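# Sort greasy glass jars into the tray, clean ones on mat

## Task

Some glass jars sit on a drying mat, and at least one of them is still greasy, though this cannot be seen. Every greasy jar must end up in the tray, and every clean jar must end up on the mat. When finished, the tray must rest on the table rather than on the mat. No jar may be dropped so that it breaks. Everything must stay where it is without the robot holding it, and at the end both grippers must have released and moved away.

## Robot and tools

Robot: two Kinova Gen3 arms with seven joints each, named left_arm and right_arm, each fitted with a Robotiq 2F-85 parallel gripper and a wrist camera. The arms' root links sit in the scene frame at left_arm (+0.043, +0.329, 0) m, quat_wxyz (+0.996, 0, 0, -0.092), and right_arm (+0.010, -0.295, 0) m, quat_wxyz (+0.999, 0, 0, -0.042).

Scene frame: the origin lies on the table top midway between the arms. +z is up, +x reaches out over the table, and left_arm is on the +y side. The words left and right are arm names only; they do not refer to image sides.

Gripper frame: the fingers extend along the gripper's +z axis and close along its y axis. end_effector_position is the spot between the pads when they are shut. Closed fingertips stick out about 19 mm past that spot, or about 6 mm when fully open. Closing pushes the tips roughly 13 mm farther from the wrist, so keep that clearance above any surface.

execute_actions: the argument actions is a list holding one action, one wait, or nothing. An empty list, {"actions": []}, just reports the state. An action is {"rows": [[...]], "steps": n}, where n is 1 to 15 control steps of 1/30 s (default 15). Each row applies for one step, and the final row repeats if there are fewer rows than steps. A wait is {"steps": n} with n up to 300; it counts from the previous result and includes your reply time. Optional pictures (true/false) decides whether camera images come back. A refused call moves nothing.

Row layout: exactly 18 numbers, each in [-1, 1], covering both arms even when one is idle. First left_arm: seven joint numbers (waist, shoulder, upper arm roll, elbow, forearm roll, wrist pitch, wrist roll), then gripper position, then gripper speed. Then the same nine for right_arm.

Joint numbers are offsets, not poses. They are measured from that arm's joint angles in the latest result that lists them; before any result in this scene has listed them, and for later calls inside one reply, they count from where the arm is when the action begins. They are not relative to the previous row. Scale: 1.0 equals 0.9985 rad for the first four joints and 0.8765 rad for the last three. Sending all zeros is not a pause: it pulls the arm back to the reference angles. Stated joint ranges (rad): waist, upper arm roll, forearm roll and wrist roll ±69.115; shoulder ±2.250; elbow ±2.580; wrist pitch ±2.100. A request more than 0.013 rad outward beyond a range is refused; true ends may differ from stated ones by up to 0.013 rad, and requests past them are clipped, reported as "joint sent to its limit" (possibly about an earlier action).

Motion limits: each step, a joint target may lead the measured angle by at most 0.304 rad (first four joints) or 0.266 rad (last three), and targets are shrunk if they would carry the gripper more than 70 mm from where it is. Joints share speed and acceleration limits so they arrive together; after a large move the arm may still be short of its goal when the result returns. Arms keep heading for your last target while you think, until they have all nearly stopped or a step is HELD.

Gripper numbers are absolute, not offsets. position: +1 fully open (85 mm), 0 about 41 mm, about -0.8 pads touch, -1 closes until blocked. speed: -1 about 20 mm/s, 0 about 85, +1 about 150. Grip force is set by the arm, roughly 190 to 235 N per pad. For a firm grip send -1 and keep sending it; for a gentle grip open first, then close to slightly less than the object's width. To release, send a width larger than the object. To leave a gripper unchanged, repeat its previous two numbers, since 0 is itself a command. The fingers may close again on their own if the object shifts or slips.

Results: a state line gives each gripper's end_effector_position (m) and end_effector_quat_wxyz in the scene frame; accuracy worsens at long reach. Joint positions (rad) and Joint velocities (rad/s) come per arm in column order. position_measured_pct is about 50 minus 50 times the actual finger position: 0 when fully open; stopping below 90 short of the request means something is held or in the way; around 90 or more means the pads met on nothing or on something very thin. HELD marks steps where part of your row was not sent. "joint command not followed" means the clearance check altered joint targets; the rest of the row still ran. TORQUE FAULT: contact torque hit a load limit (48.6 N m for the first four joints, 30.6 for the last three, carried weight included) and that arm halts for 10 s, skipping the rest of the call. MOTOR HOT appears from 60 °C; at 75 °C an OVER-TEMPERATURE FAULT lets the arm sag until it cools. Holding loads heats motors, even while idle.

Cameras: cam_high, cam_left_wrist, cam_right_wrist, each 896x504. zoom_image takes camera and region [x0, y0, x1, y1] in pixels from the top-left, at most 504 by 504, and enlarges part of the latest image. read_manual (section "licences") returns licence text only. finished_scene takes scene, the number of the current scene, ends it irreversibly and reports whether the task was achieved.

Cautions: greasiness is invisible, so it must be found by handling, for instance how a jar behaves in the grip. Glass breaks if dropped; lower jars gently. Nothing may leave the table. Loose objects can occasionally be nudged by outside pushes. Keep the arms from striking or pressing each other, avoid hard pushes and slams, and move smoothly.

Each tool is called as name(argument=value, ...) on one line, values as JSON.

## Session

execute_actions(actions=[])

Scene clock: 0.00 s of 7100.00 s.
left_arm: end_effector_position=(+0.2085, +0.1293, +0.1619) position_measured_pct=0.0 end_effector_quat_wxyz=(-0.032, +0.661, -0.749, -0.034) | right_arm: end_effector_position=(+0.4274, -0.0308, +0.2540) position_measured_pct=0.0 end_effector_quat_wxyz=(-0.522, +0.647, -0.422, -0.362)
Joint positions: left_arm=[ 1.129  0.182 -0.519  2.216  0.031  0.832  3.795] | right_arm=[ 0.516  0.927 -0.867  1.904 -1.04   0.872  4.372]
Joint velocities: left_arm=[-0.     0.002  0.001  0.     0.    -0.    -0.001] | right_arm=[ 0.    -0.    -0.    -0.     0.001  0.001  0.   ]
Motor temperatures (°C, as the motors report them): left_arm=[34 33 28 31 39 37 40] | right_arm=[32 30 31 29 36 35 49]

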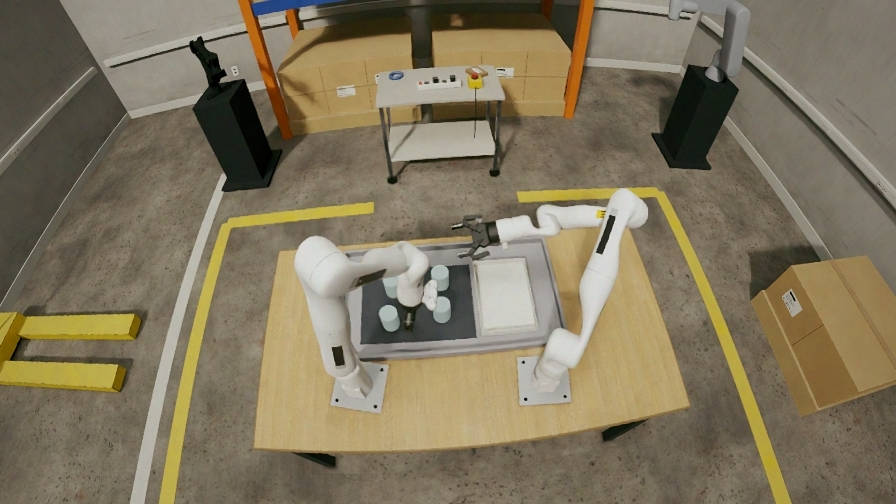

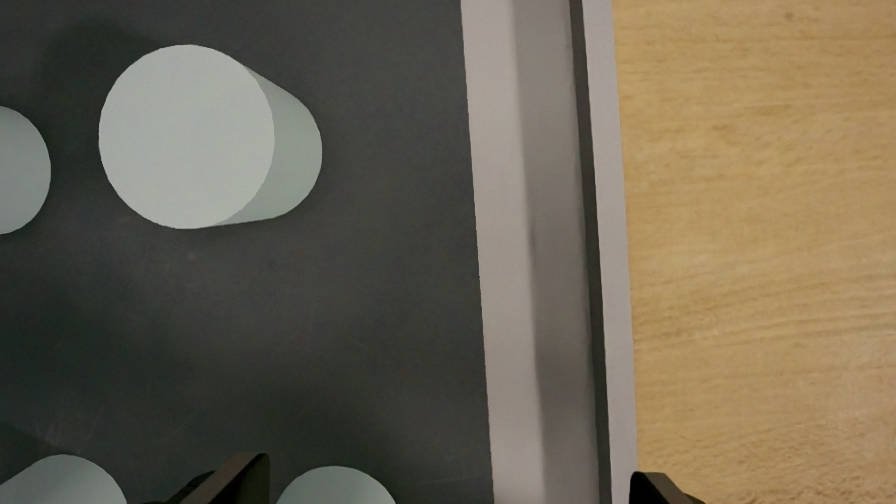

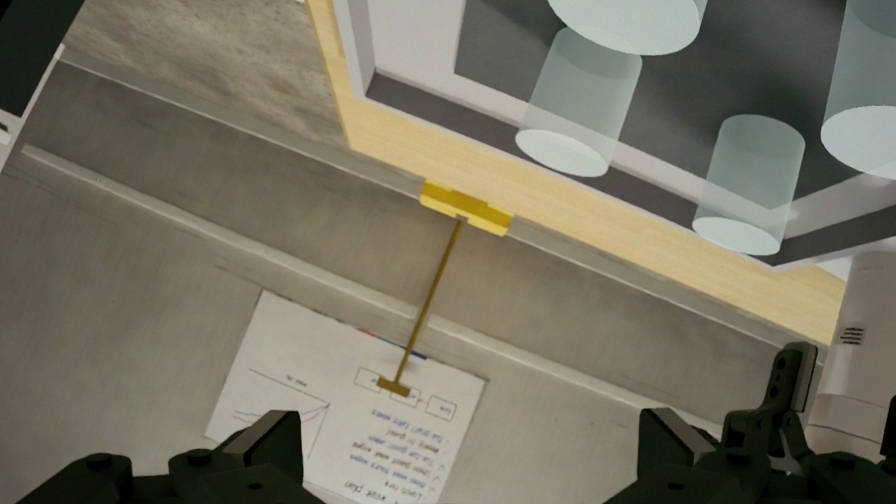

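zoom_image(camera="cam_high", region=[300, 200, 620, 420])

Region (300, 200, 620, 420) of cam_high's 896x504 image, scaled by 1.575, with more detail than that image has; it fills the top 346 rows of this view, and the rest is white.

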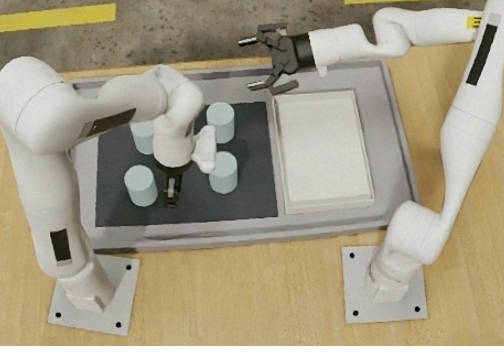

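execute_actions(actions=[{"rows":[[-0.883,-0.118,0.52,-0.407,-0.035,0.497,-0.253,1,0,0.9,-0.7,0,0,0,0,0,1,0]]}], pictures=false)

execute_actions(actions=[{"steps":45}])

Scene clock: 12.93 s of 7100.00 s.
left_arm: end_effector_position=(+0.2627, +0.0886, +0.2723) position_measured_pct=0.0 end_effector_quat_wxyz=(+0.002, -0.601, +0.799, -0.001) | right_arm: end_effector_position=(+0.4925, -0.1917, +0.3237) position_measured_pct=0.0 end_effector_quat_wxyz=(-0.542, +0.663, -0.501, -0.127)
Joint positions: left_arm=[ 0.673  0.084 -0.11   1.881  0.006  1.176  3.607] | right_arm=[ 0.871  0.573 -0.866  1.903 -1.04   0.872  4.372]
Joint velocities: left_arm=[-1.347 -0.118  0.8   -0.462 -0.027  0.603 -0.222] | right_arm=[ 0.921 -0.914  0.002 -0.003  0.     0.     0.   ]
Motor temperatures (°C, as the motors report them): left_arm=[34 33 28 31 39 37 40] | right_arm=[32 30 31 29 36 35 49]
Steps of this call (steps 1 to 90: nothing new was sent; then 9.43 s passed at rest; steps 91 to 105: all 15 steps of this action). Readings (joint positions | what the end effector reports):
91: left_arm=[1.127 0.182 -0.518 2.215 0.031 0.833 3.795] | right_arm=[0.517 0.925 -0.867 1.904 -1.040 0.872 4.372] | left_arm position_measured_pct=0.0 | right_arm position_measured_pct=0.0
92: left_arm=[1.120 0.179 -0.512 2.210 0.030 0.837 3.791] | right_arm=[0.524 0.918 -0.867 1.905 -1.040 0.872 4.372] | left_arm position_measured_pct=0.0 | right_arm position_measured_pct=0.0
94: left_arm=[1.088 0.168 -0.486 2.184 0.028 0.861 3.772] | right_arm=[0.554 0.888 -0.867 1.905 -1.040 0.872 4.372] | left_arm position_measured_pct=0.0 | right_arm position_measured_pct=0.0
98: left_arm=[0.969 0.130 -0.372 2.069 0.017 0.961 3.699] | right_arm=[0.663 0.780 -0.867 1.904 -1.040 0.872 4.372] | left_arm position_measured_pct=0.0 | right_arm position_measured_pct=0.0
105: the state above

Scene clock: 14.43 s of 7100.00 s.
left_arm: end_effector_position=(+0.3292, +0.1689, +0.2994) position_measured_pct=0.0 end_effector_quat_wxyz=(+0.000, +0.707, -0.708, -0.000) | right_arm: end_effector_position=(+0.4743, -0.4311, +0.3874) position_measured_pct=0.0 end_effector_quat_wxyz=(-0.470, +0.592, -0.639, +0.142)
Joint positions: left_arm=[0.248 0.065 0.001 1.81  0.    1.267 3.573] | right_arm=[ 1.414  0.228 -0.867  1.904 -1.04   0.872  4.372]
Joint velocities: left_arm=[-0.001 -0.003  0.    -0.    -0.     0.003 -0.   ] | right_arm=[ 0.     0.001  0.     0.    -0.001  0.     0.002]
Motor temperatures (°C, as the motors report them): left_arm=[34 33 28 31 39 37 40] | right_arm=[32 30 31 29 36 35 49]
Steps of this call (steps 1 to 45: the robot went on to your last target). Readings (joint positions | what the end effector reports):
1: left_arm=[0.628 0.080 -0.086 1.867 0.005 1.194 3.600] | right_arm=[0.902 0.543 -0.866 1.903 -1.040 0.872 4.372] | left_arm position_measured_pct=0.0 | right_arm position_measured_pct=0.0
2: left_arm=[0.583 0.077 -0.068 1.856 0.004 1.209 3.595] | right_arm=[0.933 0.512 -0.866 1.903 -1.040 0.872 4.372] | left_arm position_measured_pct=0.0 | right_arm position_measured_pct=0.0
4: left_arm=[0.493 0.073 -0.043 1.839 0.003 1.230 3.587] | right_arm=[0.997 0.452 -0.866 1.903 -1.040 0.872 4.372] | left_arm position_measured_pct=0.0 | right_arm position_measured_pct=0.0
8: left_arm=[0.340 0.068 -0.015 1.819 0.000 1.255 3.578] | right_arm=[1.125 0.365 -0.867 1.903 -1.041 0.872 4.372] | left_arm position_measured_pct=0.0 | right_arm position_measured_pct=0.0
45: the state above
All arms were judged still, so your last target was given up. Only a new action makes them travel on or press farther. Fingers that are still opening or closing keep moving.

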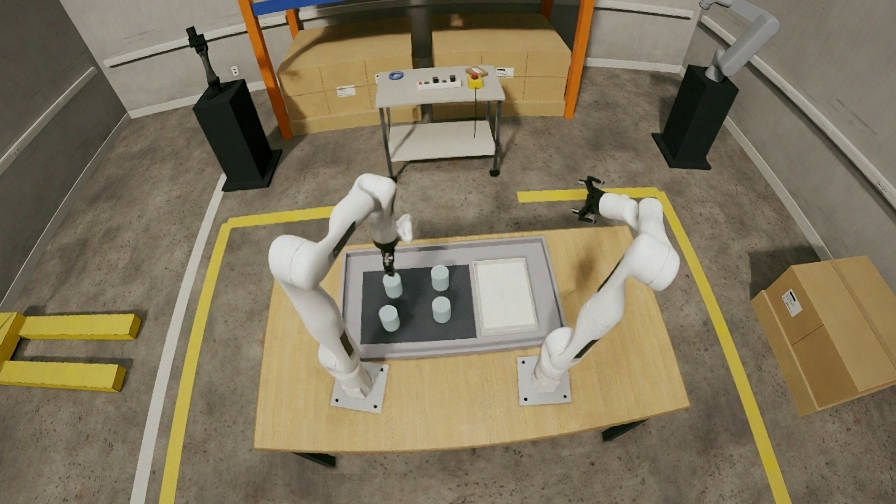

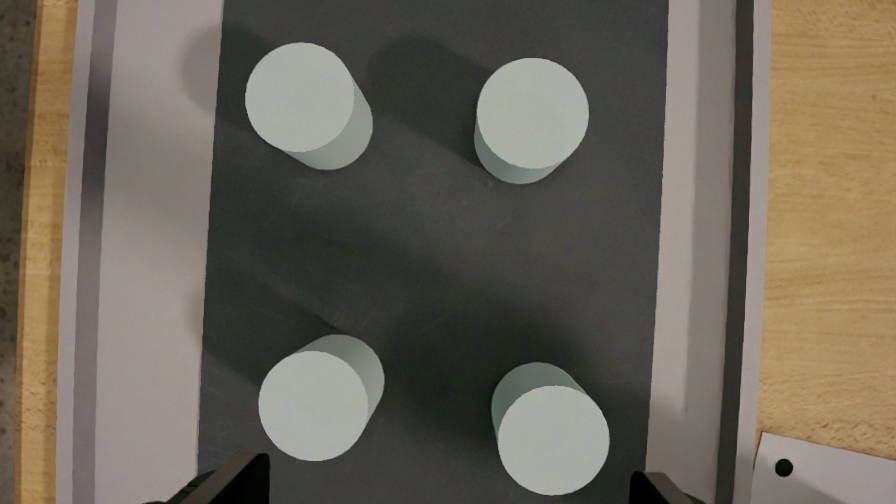

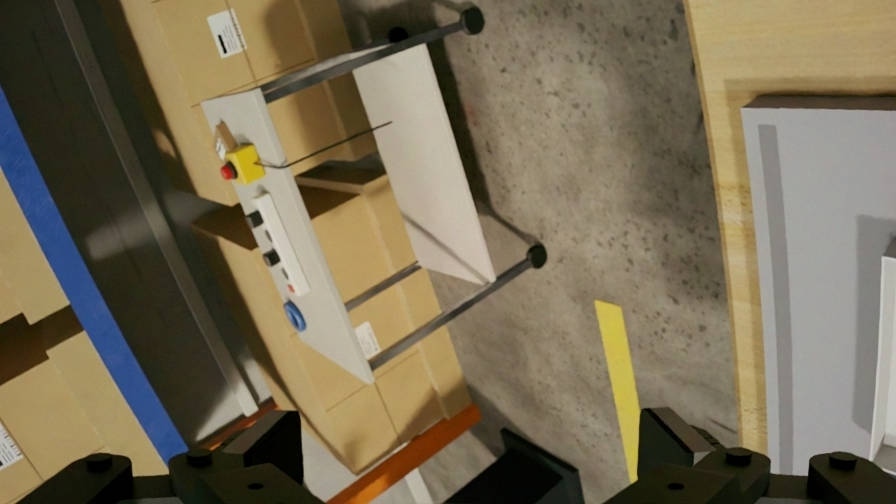

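execute_actions(actions=[{"rows":[[-0.161,0.345,0,0.169,0,-0.587,-0.184,1,0,0,0,0,0,0,0,0,1,0]]}], pictures=false)

execute_actions(actions=[{"steps":20}])

Scene clock: 20.43 s of 7100.00 s.
left_arm: end_effector_position=(+0.3855, +0.1993, +0.1526) position_measured_pct=0.0 end_effector_quat_wxyz=(+0.011, +0.706, -0.708, -0.020) | right_arm: end_effector_position=(+0.4743, -0.4311, +0.3874) position_measured_pct=0.0 end_effector_quat_wxyz=(-0.470, +0.592, -0.639, +0.142)
Joint positions: left_arm=[0.108 0.364 0.001 1.958 0.    0.865 3.432] | right_arm=[ 1.414  0.228 -0.867  1.904 -1.04   0.872  4.372]
Joint velocities: left_arm=[-0.22   0.487  0.003  0.226  0.001 -1.214 -0.219] | right_arm=[-0.  0.  0. -0.  0.  0. -0.]
Motor temperatures (°C, as the motors report them): left_arm=[34 33 28 31 39 37 40] | right_arm=[32 30 31 29 36 35 49]
Steps of this call (steps 1 to 90: nothing new was sent; then 2.50 s passed at rest; steps 91 to 105: all 15 steps of this action). Readings (joint positions | what the end effector reports):
91: left_arm=[0.247 0.066 0.001 1.810 0.000 1.267 3.573] | right_arm=[1.414 0.228 -0.867 1.904 -1.040 0.872 4.372] | left_arm position_measured_pct=0.0 | right_arm position_measured_pct=0.0
92: left_arm=[0.243 0.073 0.001 1.813 0.001 1.262 3.571] | right_arm=[1.414 0.228 -0.867 1.904 -1.040 0.872 4.372] | left_arm position_measured_pct=0.0 | right_arm position_measured_pct=0.0
94: left_arm=[0.227 0.102 0.002 1.827 0.001 1.239 3.557] | right_arm=[1.414 0.228 -0.867 1.904 -1.040 0.872 4.372] | left_arm position_measured_pct=0.0 | right_arm position_measured_pct=0.0
98: left_arm=[0.175 0.213 0.001 1.882 0.000 1.139 3.505] | right_arm=[1.414 0.228 -0.867 1.904 -1.040 0.872 4.372] | left_arm position_measured_pct=0.0 | right_arm position_measured_pct=0.0
105: the state above

Scene clock: 21.10 s of 7100.00 s.
left_arm: end_effector_position=(+0.4049, +0.2018, +0.1304) position_measured_pct=0.0 end_effector_quat_wxyz=(-0.000, +0.706, -0.708, +0.001) | right_arm: end_effector_position=(+0.4743, -0.4311, +0.3874) position_measured_pct=0.0 end_effector_quat_wxyz=(-0.470, +0.592, -0.639, +0.142)
Joint positions: left_arm=[0.087 0.409 0.001 1.979 0.    0.753 3.412] | right_arm=[ 1.414  0.228 -0.867  1.904 -1.04   0.872  4.372]
Joint velocities: left_arm=[-0.     0.    -0.    -0.     0.     0.001 -0.   ] | right_arm=[ 0.     0.     0.     0.     0.001 -0.     0.001]
Motor temperatures (°C, as the motors report them): left_arm=[34 33 28 31 39 37 40] | right_arm=[32 30 31 29 36 35 49]
Steps of this call (steps 1 to 20: the robot went on to your last target). Readings (joint positions | what the end effector reports):
1: left_arm=[0.101 0.379 0.001 1.965 0.000 0.825 3.425] | right_arm=[1.414 0.228 -0.867 1.904 -1.040 0.872 4.372] | left_arm position_measured_pct=0.0 | right_arm position_measured_pct=0.0
2: left_arm=[0.095 0.391 0.000 1.971 0.000 0.792 3.419] | right_arm=[1.414 0.228 -0.867 1.904 -1.040 0.872 4.372] | left_arm position_measured_pct=0.0 | right_arm position_measured_pct=0.0
4: left_arm=[0.090 0.403 -0.000 1.977 -0.000 0.757 3.413] | right_arm=[1.414 0.228 -0.867 1.904 -1.040 0.872 4.372] | left_arm position_measured_pct=0.0 | right_arm position_measured_pct=0.0
8: left_arm=[0.088 0.407 0.001 1.978 0.000 0.753 3.412] | right_arm=[1.414 0.228 -0.867 1.904 -1.040 0.872 4.372] | left_arm position_measured_pct=0.0 | right_arm position_measured_pct=0.0
20: the state above

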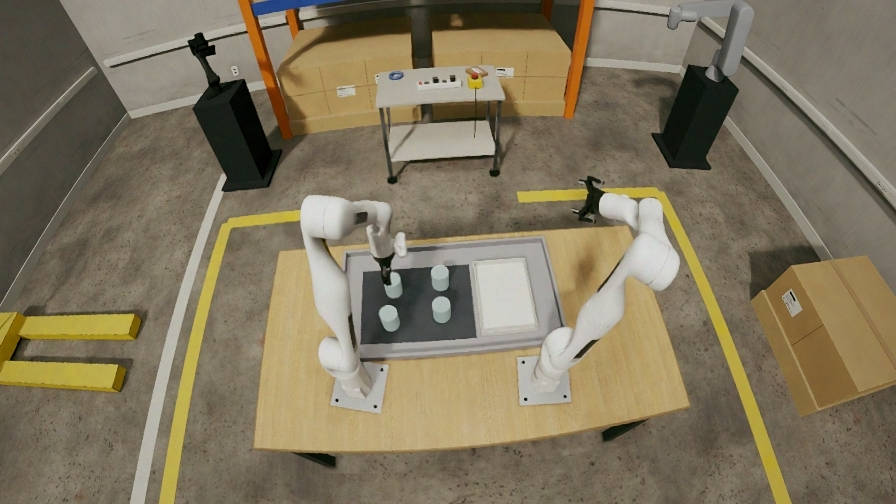

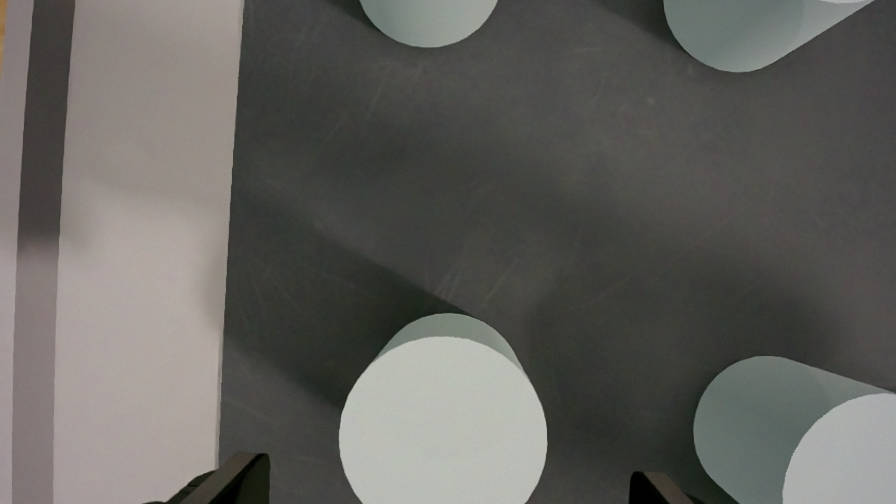

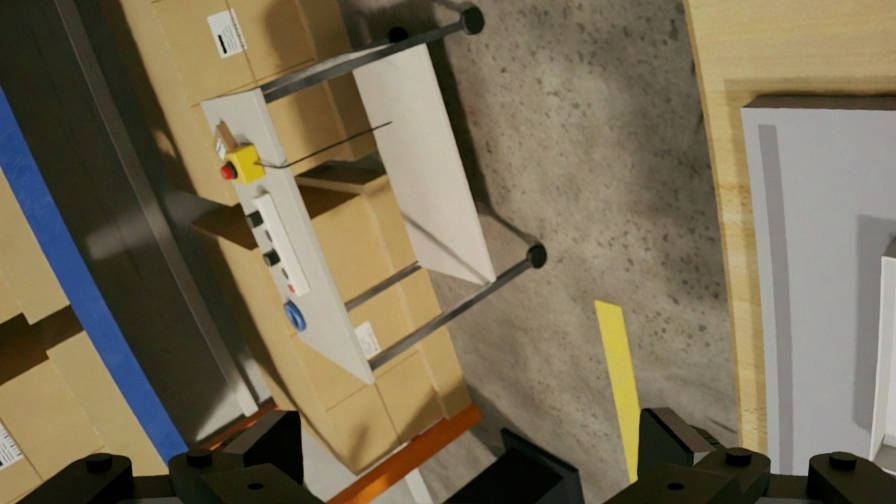

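execute_actions(actions=[{"rows":[[0.011,0.148,0,0.071,0,-0.25,0,1,0,0,0,0,0,0,0,0,1,0]]}])

Scene clock: 24.73 s of 7100.00 s.
left_arm: end_effector_position=(+0.4043, +0.1976, +0.0612) position_measured_pct=0.0 end_effector_quat_wxyz=(-0.001, +0.703, -0.712, +0.002) | right_arm: end_effector_position=(+0.4743, -0.4311, +0.3874) position_measured_pct=0.0 end_effector_quat_wxyz=(-0.470, +0.592, -0.639, +0.142)
Joint positions: left_arm=[0.098 0.555 0.001 2.049 0.    0.534 3.412] | right_arm=[ 1.414  0.228 -0.867  1.904 -1.04   0.872  4.372]
Joint velocities: left_arm=[ 0.002  0.02   0.     0.002  0.    -0.     0.   ] | right_arm=[ 0.     0.     0.     0.001 -0.     0.001 -0.001]
Motor temperatures (°C, as the motors report them): left_arm=[34 33 28 31 39 37 40] | right_arm=[32 30 31 29 36 35 49]
Steps of this call (steps 1 to 15: the robot went on to your last target; steps 16 to 90: nothing new was sent; then 0.13 s passed at rest; steps 91 to 105: all 15 steps of this action). Readings (joint positions | what the end effector reports):
91: left_arm=[0.087 0.411 0.001 1.979 0.000 0.752 3.412] | right_arm=[1.414 0.228 -0.867 1.904 -1.040 0.872 4.372] | left_arm position_measured_pct=0.0 | right_arm position_measured_pct=0.0
92: left_arm=[0.087 0.417 0.001 1.981 0.000 0.744 3.412] | right_arm=[1.414 0.228 -0.867 1.904 -1.040 0.872 4.372] | left_arm position_measured_pct=0.0 | right_arm position_measured_pct=0.0
94: left_arm=[0.090 0.447 0.001 1.994 0.000 0.704 3.412] | right_arm=[1.414 0.228 -0.867 1.904 -1.040 0.872 4.372] | left_arm position_measured_pct=0.0 | right_arm position_measured_pct=0.0
98: left_arm=[0.096 0.533 0.001 2.038 0.000 0.571 3.412] | right_arm=[1.414 0.228 -0.867 1.904 -1.040 0.872 4.372] | left_arm position_measured_pct=0.0 | right_arm position_measured_pct=0.0
105: the state above

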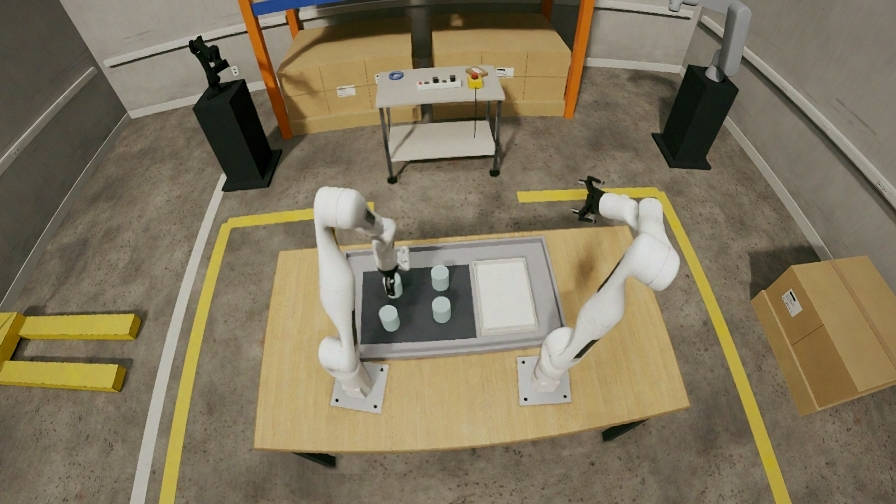

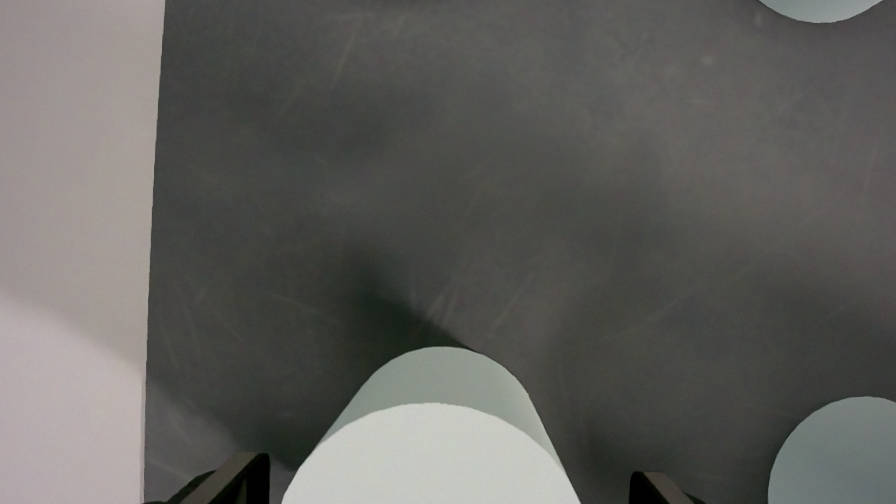

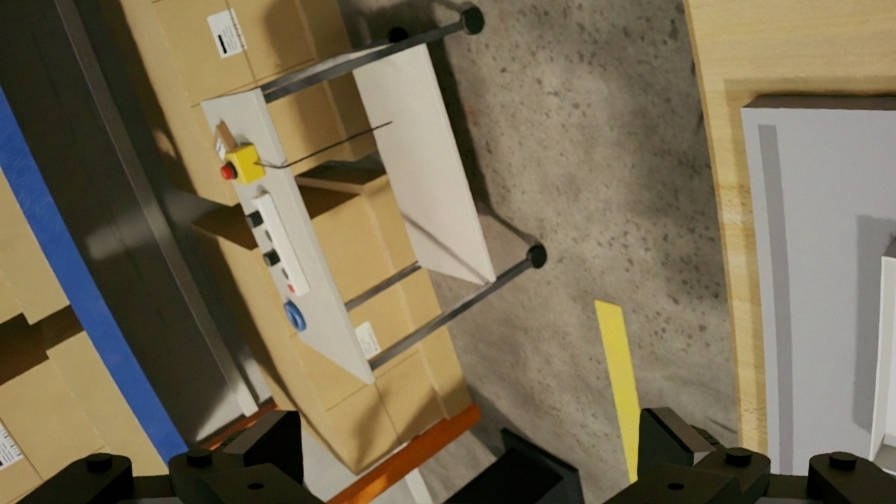

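execute_actions(actions=[{"rows":[[0,0.002,0,0,0,0,0,0.42,-0.3,0,0,0,0,0,0,0,1,0]]}])

Scene clock: 26.03 s of 7100.00 s.
left_arm: end_effector_position=(+0.4051, +0.1976, +0.0611) position_measured_pct=27.0 end_effector_quat_wxyz=(-0.001, +0.703, -0.711, +0.002) | right_arm: end_effector_position=(+0.4743, -0.4311, +0.3874) position_measured_pct=0.0 end_effector_quat_wxyz=(-0.470, +0.592, -0.639, +0.142)
Joint positions: left_arm=[0.097 0.555 0.001 2.048 0.    0.533 3.412] | right_arm=[ 1.414  0.228 -0.867  1.904 -1.04   0.872  4.372]
Joint velocities: left_arm=[-0.002 -0.003 -0.001  0.003 -0.002 -0.002 -0.   ] | right_arm=[ 0.    -0.     0.    -0.    -0.     0.     0.002]
Motor temperatures (°C, as the motors report them): left_arm=[34 33 28 31 39 37 40] | right_arm=[32 30 31 29 36 35 49]
Steps of this call (steps 1 to 15: the robot went on to your last target; steps 16 to 24: nothing new was sent; steps 25 to 39: all 15 steps of this action). Readings (joint positions | what the end effector reports):
25: left_arm=[0.098 0.557 0.001 2.050 0.000 0.534 3.412] | right_arm=[1.414 0.228 -0.867 1.904 -1.040 0.872 4.372] | left_arm position_measured_pct=0.0 | right_arm position_measured_pct=0.0
26: left_arm=[0.098 0.557 0.001 2.050 0.000 0.534 3.412] | right_arm=[1.414 0.228 -0.867 1.904 -1.040 0.872 4.372] | left_arm position_measured_pct=0.4 | right_arm position_measured_pct=0.0
28: left_arm=[0.098 0.557 0.001 2.049 0.000 0.534 3.412] | right_arm=[1.414 0.228 -0.867 1.904 -1.040 0.872 4.372] | left_arm position_measured_pct=3.6 | right_arm position_measured_pct=0.0
32: left_arm=[0.098 0.557 0.001 2.049 0.000 0.534 3.412] | right_arm=[1.414 0.228 -0.867 1.904 -1.040 0.872 4.372] | left_arm position_measured_pct=12.3 | right_arm position_measured_pct=0.0
39: the state above

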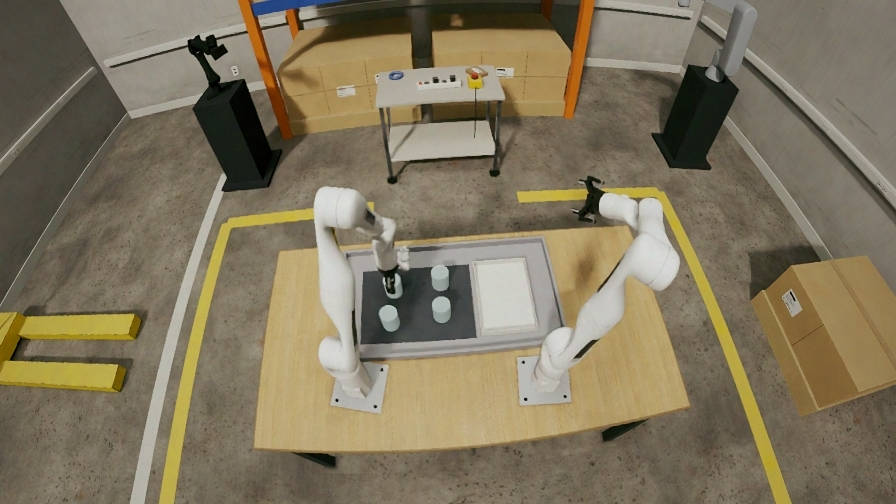

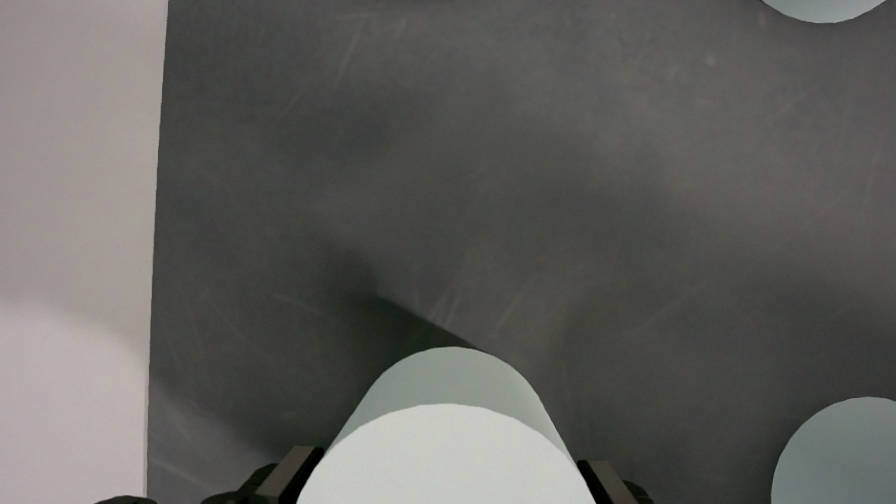

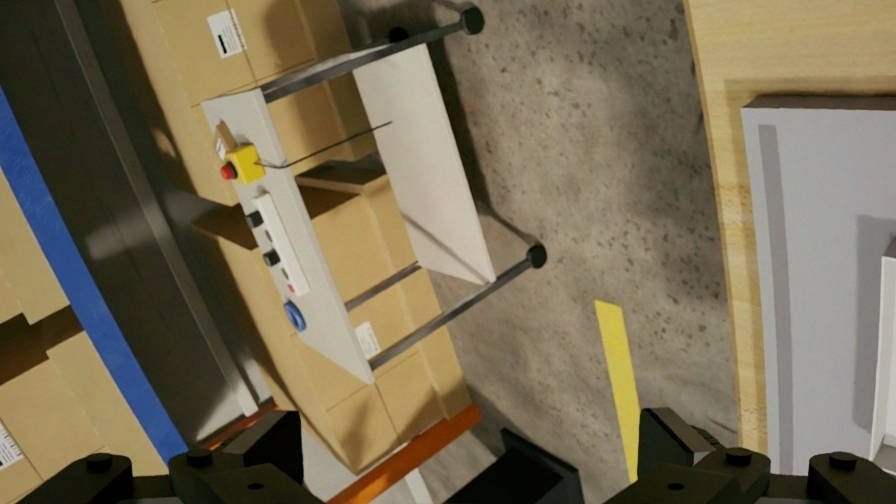

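execute_actions(actions=[{"rows":[[0,-0.021,0,-0.008,0,0.035,0,0.42,-0.3,0,0,0,0,0,0,0,1,0]]}])

Scene clock: 28.03 s of 7100.00 s.
left_arm: end_effector_position=(+0.4048, +0.1977, +0.0704) position_measured_pct=27.4 end_effector_quat_wxyz=(-0.001, +0.703, -0.711, +0.001) | right_arm: end_effector_position=(+0.4743, -0.4311, +0.3874) position_measured_pct=0.0 end_effector_quat_wxyz=(-0.470, +0.592, -0.639, +0.142)
Joint positions: left_arm=[0.097 0.535 0.001 2.04  0.    0.564 3.412] | right_arm=[ 1.414  0.228 -0.867  1.904 -1.04   0.872  4.372]
Joint velocities: left_arm=[-0.001 -0.001  0.    -0.    -0.    -0.001  0.001] | right_arm=[ 0.     0.    -0.    -0.    -0.002  0.001  0.001]
Motor temperatures (°C, as the motors report them): left_arm=[34 33 28 31 39 37 40] | right_arm=[32 30 31 29 36 35 49]
Steps of this call (steps 1 to 15: the robot went on to your last target; steps 16 to 45: nothing new was sent; steps 46 to 60: all 15 steps of this action). Readings (joint positions | what the end effector reports):
46: left_arm=[0.097 0.554 0.001 2.048 0.000 0.534 3.412] | right_arm=[1.414 0.228 -0.867 1.904 -1.040 0.872 4.372] | left_arm position_measured_pct=27.4 | right_arm position_measured_pct=0.0
47: left_arm=[0.097 0.548 0.001 2.047 0.000 0.542 3.412] | right_arm=[1.414 0.228 -0.867 1.904 -1.040 0.872 4.372] | left_arm position_measured_pct=27.4 | right_arm position_measured_pct=0.0
49: left_arm=[0.097 0.536 0.001 2.041 0.000 0.560 3.412] | right_arm=[1.414 0.228 -0.867 1.904 -1.040 0.872 4.372] | left_arm position_measured_pct=27.4 | right_arm position_measured_pct=0.0
53: left_arm=[0.097 0.535 0.001 2.040 0.000 0.564 3.412] | right_arm=[1.414 0.228 -0.867 1.904 -1.040 0.872 4.372] | left_arm position_measured_pct=27.4 | right_arm position_measured_pct=0.0
60: the state above

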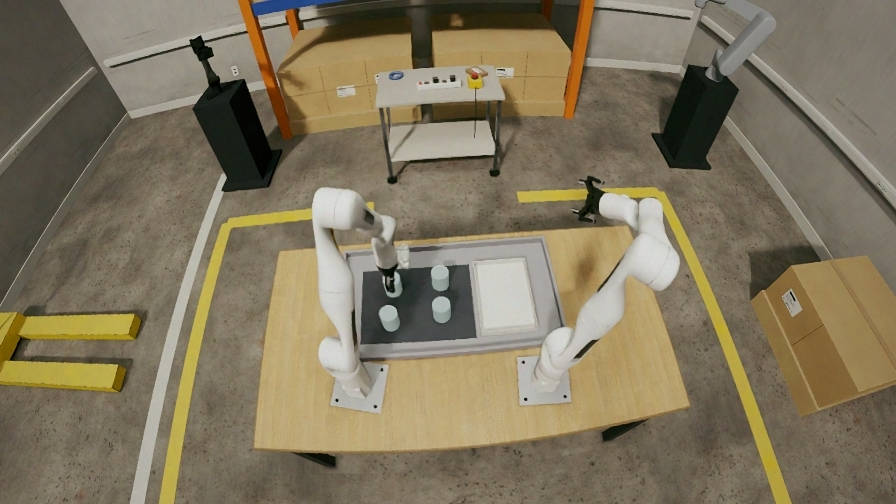

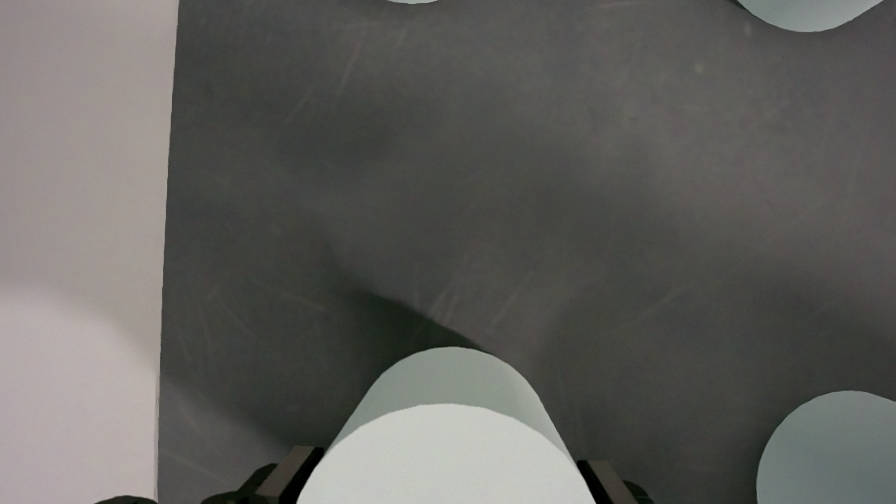

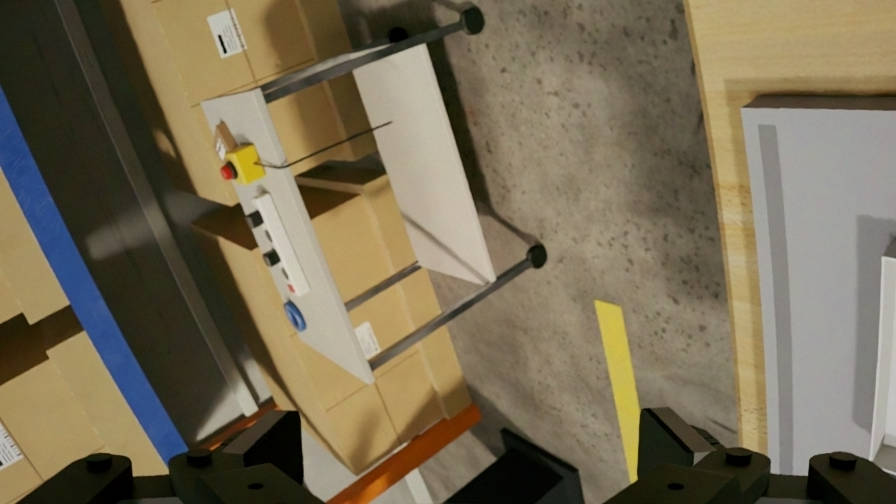

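execute_actions(actions=[{"rows":[[0,0.005,0,0.002,0,-0.009,0,0.42,-0.3,0,0,0,0,0,0,0,1,0],[0,0.009,0,0.004,0,-0.016,0,0.42,-0.3,0,0,0,0,0,0,0,1,0],[0,0.013,0,0.005,0,-0.022,0,0.42,-0.3,0,0,0,0,0,0,0,1,0],[0,0.016,0,0.006,0,-0.028,0,0.42,-0.3,0,0,0,0,0,0,0,1,0],[0,0.018,0,0.007,0,-0.032,0,0.42,-0.3,0,0,0,0,0,0,0,1,0],[0,0.02,0,0.008,0,-0.035,0,0.42,-0.3,0,0,0,0,0,0,0,1,0],[0,0.02,0,0.008,0,-0.035,0,0.42,-0.3,0,0,0,0,0,0,0,1,0],[0,0.02,0,0.008,0,-0.035,0,0.42,-0.3,0,0,0,0,0,0,0,1,0],[0,0.02,0,0.008,0,-0.035,0,0.42,-0.3,0,0,0,0,0,0,0,1,0],[0,0.02,0,0.008,0,-0.035,0,0.5,-0.3,0,0,0,0,0,0,0,1,0]]}], pictures=false)

execute_actions(actions=[{"rows":[[0,0,0,0,0,0,0,0.445,-1,0,0,0,0,0,0,0,1,0]],"steps":12}], pictures=false)

execute_actions(actions=[{"rows":[[0,-0.021,0,-0.008,0,0.035,0,0.445,-1,0,0,0,0,0,0,0,1,0]],"steps":10}])

Scene clock: 36.40 s of 7100.00 s.
left_arm: end_effector_position=(+0.4055, +0.1975, +0.0616) position_measured_pct=25.4 end_effector_quat_wxyz=(-0.001, +0.703, -0.711, +0.003) | right_arm: end_effector_position=(+0.4743, -0.4311, +0.3874) position_measured_pct=0.0 end_effector_quat_wxyz=(-0.470, +0.592, -0.639, +0.142)
Joint positions: left_arm=[0.097 0.554 0.    2.048 0.    0.533 3.412] | right_arm=[ 1.414  0.228 -0.867  1.904 -1.04   0.872  4.372]
Joint velocities: left_arm=[-0.     0.003  0.001  0.003 -0.    -0.     0.   ] | right_arm=[-0.     0.    -0.     0.     0.     0.001 -0.001]
Motor temperatures (°C, as the motors report them): left_arm=[34 33 28 31 39 37 40] | right_arm=[32 30 31 29 36 35 49]
Steps of this call (steps 1 to 15: the robot went on to your last target; steps 16 to 90: nothing new was sent; then 4.87 s passed at rest; steps 91 to 105: all 15 steps of this action). Readings (joint positions | what the end effector reports):
91: left_arm=[0.097 0.536 0.001 2.040 0.000 0.563 3.412] | right_arm=[1.414 0.228 -0.867 1.904 -1.040 0.872 4.372] | left_arm position_measured_pct=27.4 | right_arm position_measured_pct=0.0
92: left_arm=[0.097 0.539 0.001 2.041 0.000 0.558 3.412] | right_arm=[1.414 0.228 -0.867 1.904 -1.040 0.872 4.372] | left_arm position_measured_pct=27.4 | right_arm position_measured_pct=0.0
94: left_arm=[0.097 0.547 0.001 2.044 0.000 0.547 3.412] | right_arm=[1.414 0.228 -0.867 1.904 -1.040 0.872 4.372] | left_arm position_measured_pct=27.4 | right_arm position_measured_pct=0.0
98: left_arm=[0.097 0.553 0.000 2.048 0.000 0.534 3.412] | right_arm=[1.414 0.228 -0.867 1.904 -1.040 0.872 4.372] | left_arm position_measured_pct=27.4 | right_arm position_measured_pct=0.0
105: the state above

Scene clock: 36.80 s of 7100.00 s.
left_arm: end_effector_position=(+0.4059, +0.1975, +0.0619) position_measured_pct=27.0 end_effector_quat_wxyz=(-0.002, +0.703, -0.711, +0.003) | right_arm: end_effector_position=(+0.4743, -0.4311, +0.3874) position_measured_pct=0.0 end_effector_quat_wxyz=(-0.470, +0.592, -0.639, +0.142)
Joint positions: left_arm=[0.097 0.553 0.    2.048 0.    0.533 3.412] | right_arm=[ 1.414  0.228 -0.867  1.904 -1.04   0.872  4.372]
Joint velocities: left_arm=[-0.    -0.001  0.     0.001 -0.     0.001  0.001] | right_arm=[-0.     0.    -0.     0.001 -0.001 -0.     0.   ]
Motor temperatures (°C, as the motors report them): left_arm=[34 33 28 31 39 37 40] | right_arm=[32 30 31 29 36 35 49]
Steps of this call (steps 1 to 12: all 12 steps of this action). Readings (joint positions | what the end effector reports):
1: left_arm=[0.097 0.554 0.001 2.048 0.000 0.533 3.412] | right_arm=[1.414 0.228 -0.867 1.904 -1.040 0.872 4.372] | left_arm position_measured_pct=25.0 | right_arm position_measured_pct=0.0
2: left_arm=[0.097 0.554 0.000 2.048 0.000 0.533 3.412] | right_arm=[1.414 0.228 -0.867 1.904 -1.040 0.872 4.372] | left_arm position_measured_pct=25.4 | right_arm position_measured_pct=0.0
4: left_arm=[0.097 0.554 0.000 2.047 0.000 0.533 3.412] | right_arm=[1.414 0.228 -0.867 1.904 -1.040 0.872 4.372] | left_arm position_measured_pct=26.2 | right_arm position_measured_pct=0.0
8: left_arm=[0.097 0.553 0.000 2.048 0.000 0.533 3.412] | right_arm=[1.414 0.228 -0.867 1.904 -1.040 0.872 4.372] | left_arm position_measured_pct=27.0 | right_arm position_measured_pct=0.0
12: the state above

Scene clock: 37.13 s of 7100.00 s.
left_arm: end_effector_position=(+0.4054, +0.1976, +0.0711) position_measured_pct=27.0 end_effector_quat_wxyz=(-0.001, +0.703, -0.711, +0.002) | right_arm: end_effector_position=(+0.4743, -0.4311, +0.3874) position_measured_pct=0.0 end_effector_quat_wxyz=(-0.470, +0.592, -0.639, +0.142)
Joint positions: left_arm=[0.097 0.533 0.    2.04  0.    0.564 3.412] | right_arm=[ 1.414  0.228 -0.867  1.904 -1.04   0.872  4.372]
Joint velocities: left_arm=[ 0.001 -0.005  0.001 -0.001  0.     0.    -0.001] | right_arm=[ 0.  0. -0.  0. -0. -0. -0.]
Motor temperatures (°C, as the motors report them): left_arm=[34 33 28 31 39 37 40] | right_arm=[32 30 31 29 36 35 49]
Steps of this call (steps 1 to 10: all 10 steps of this action). Readings (joint positions | what the end effector reports):
1: left_arm=[0.097 0.552 0.000 2.047 0.000 0.534 3.412] | right_arm=[1.414 0.228 -0.867 1.904 -1.040 0.872 4.372] | left_arm position_measured_pct=27.0 | right_arm position_measured_pct=0.0
2: left_arm=[0.097 0.546 0.000 2.046 0.000 0.542 3.412] | right_arm=[1.414 0.228 -0.867 1.904 -1.040 0.872 4.372] | left_arm position_measured_pct=27.0 | right_arm position_measured_pct=0.0
4: left_arm=[0.097 0.534 0.000 2.040 0.000 0.560 3.412] | right_arm=[1.414 0.228 -0.867 1.904 -1.040 0.872 4.372] | left_arm position_measured_pct=27.0 | right_arm position_measured_pct=0.0
8: left_arm=[0.097 0.533 0.000 2.040 0.000 0.564 3.412] | right_arm=[1.414 0.228 -0.867 1.904 -1.040 0.872 4.372] | left_arm position_measured_pct=27.0 | right_arm position_measured_pct=0.0
10: the state above

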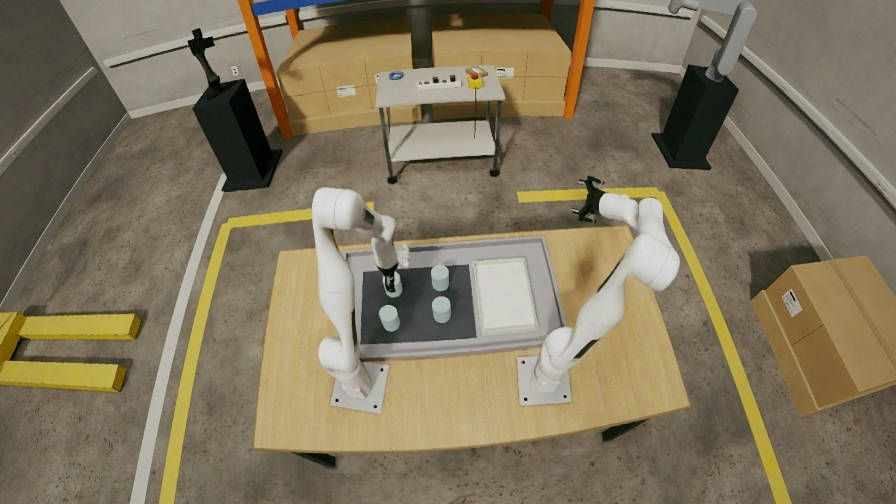

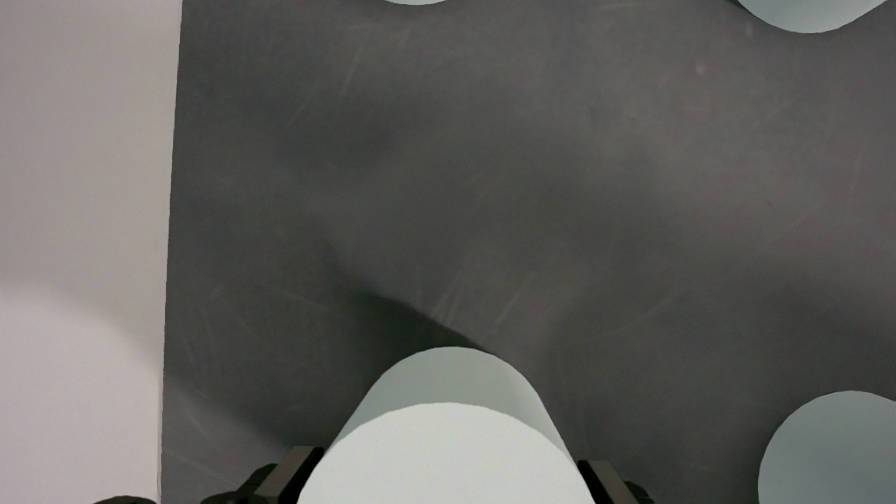

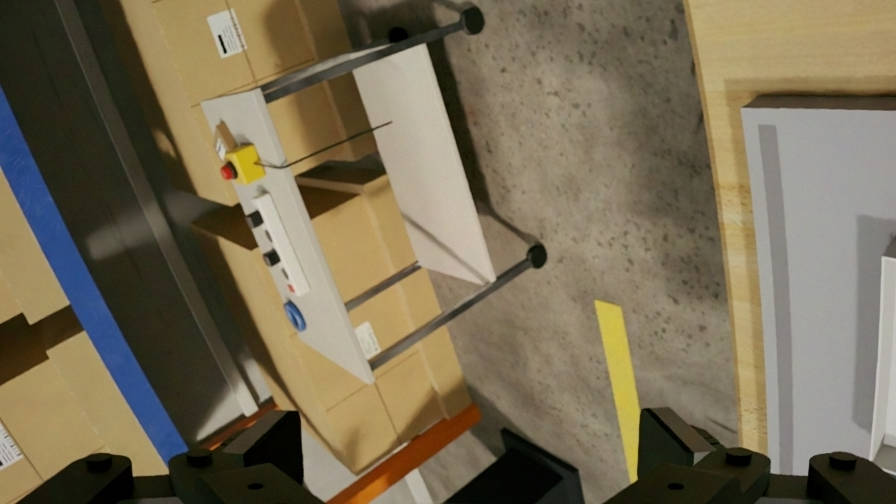

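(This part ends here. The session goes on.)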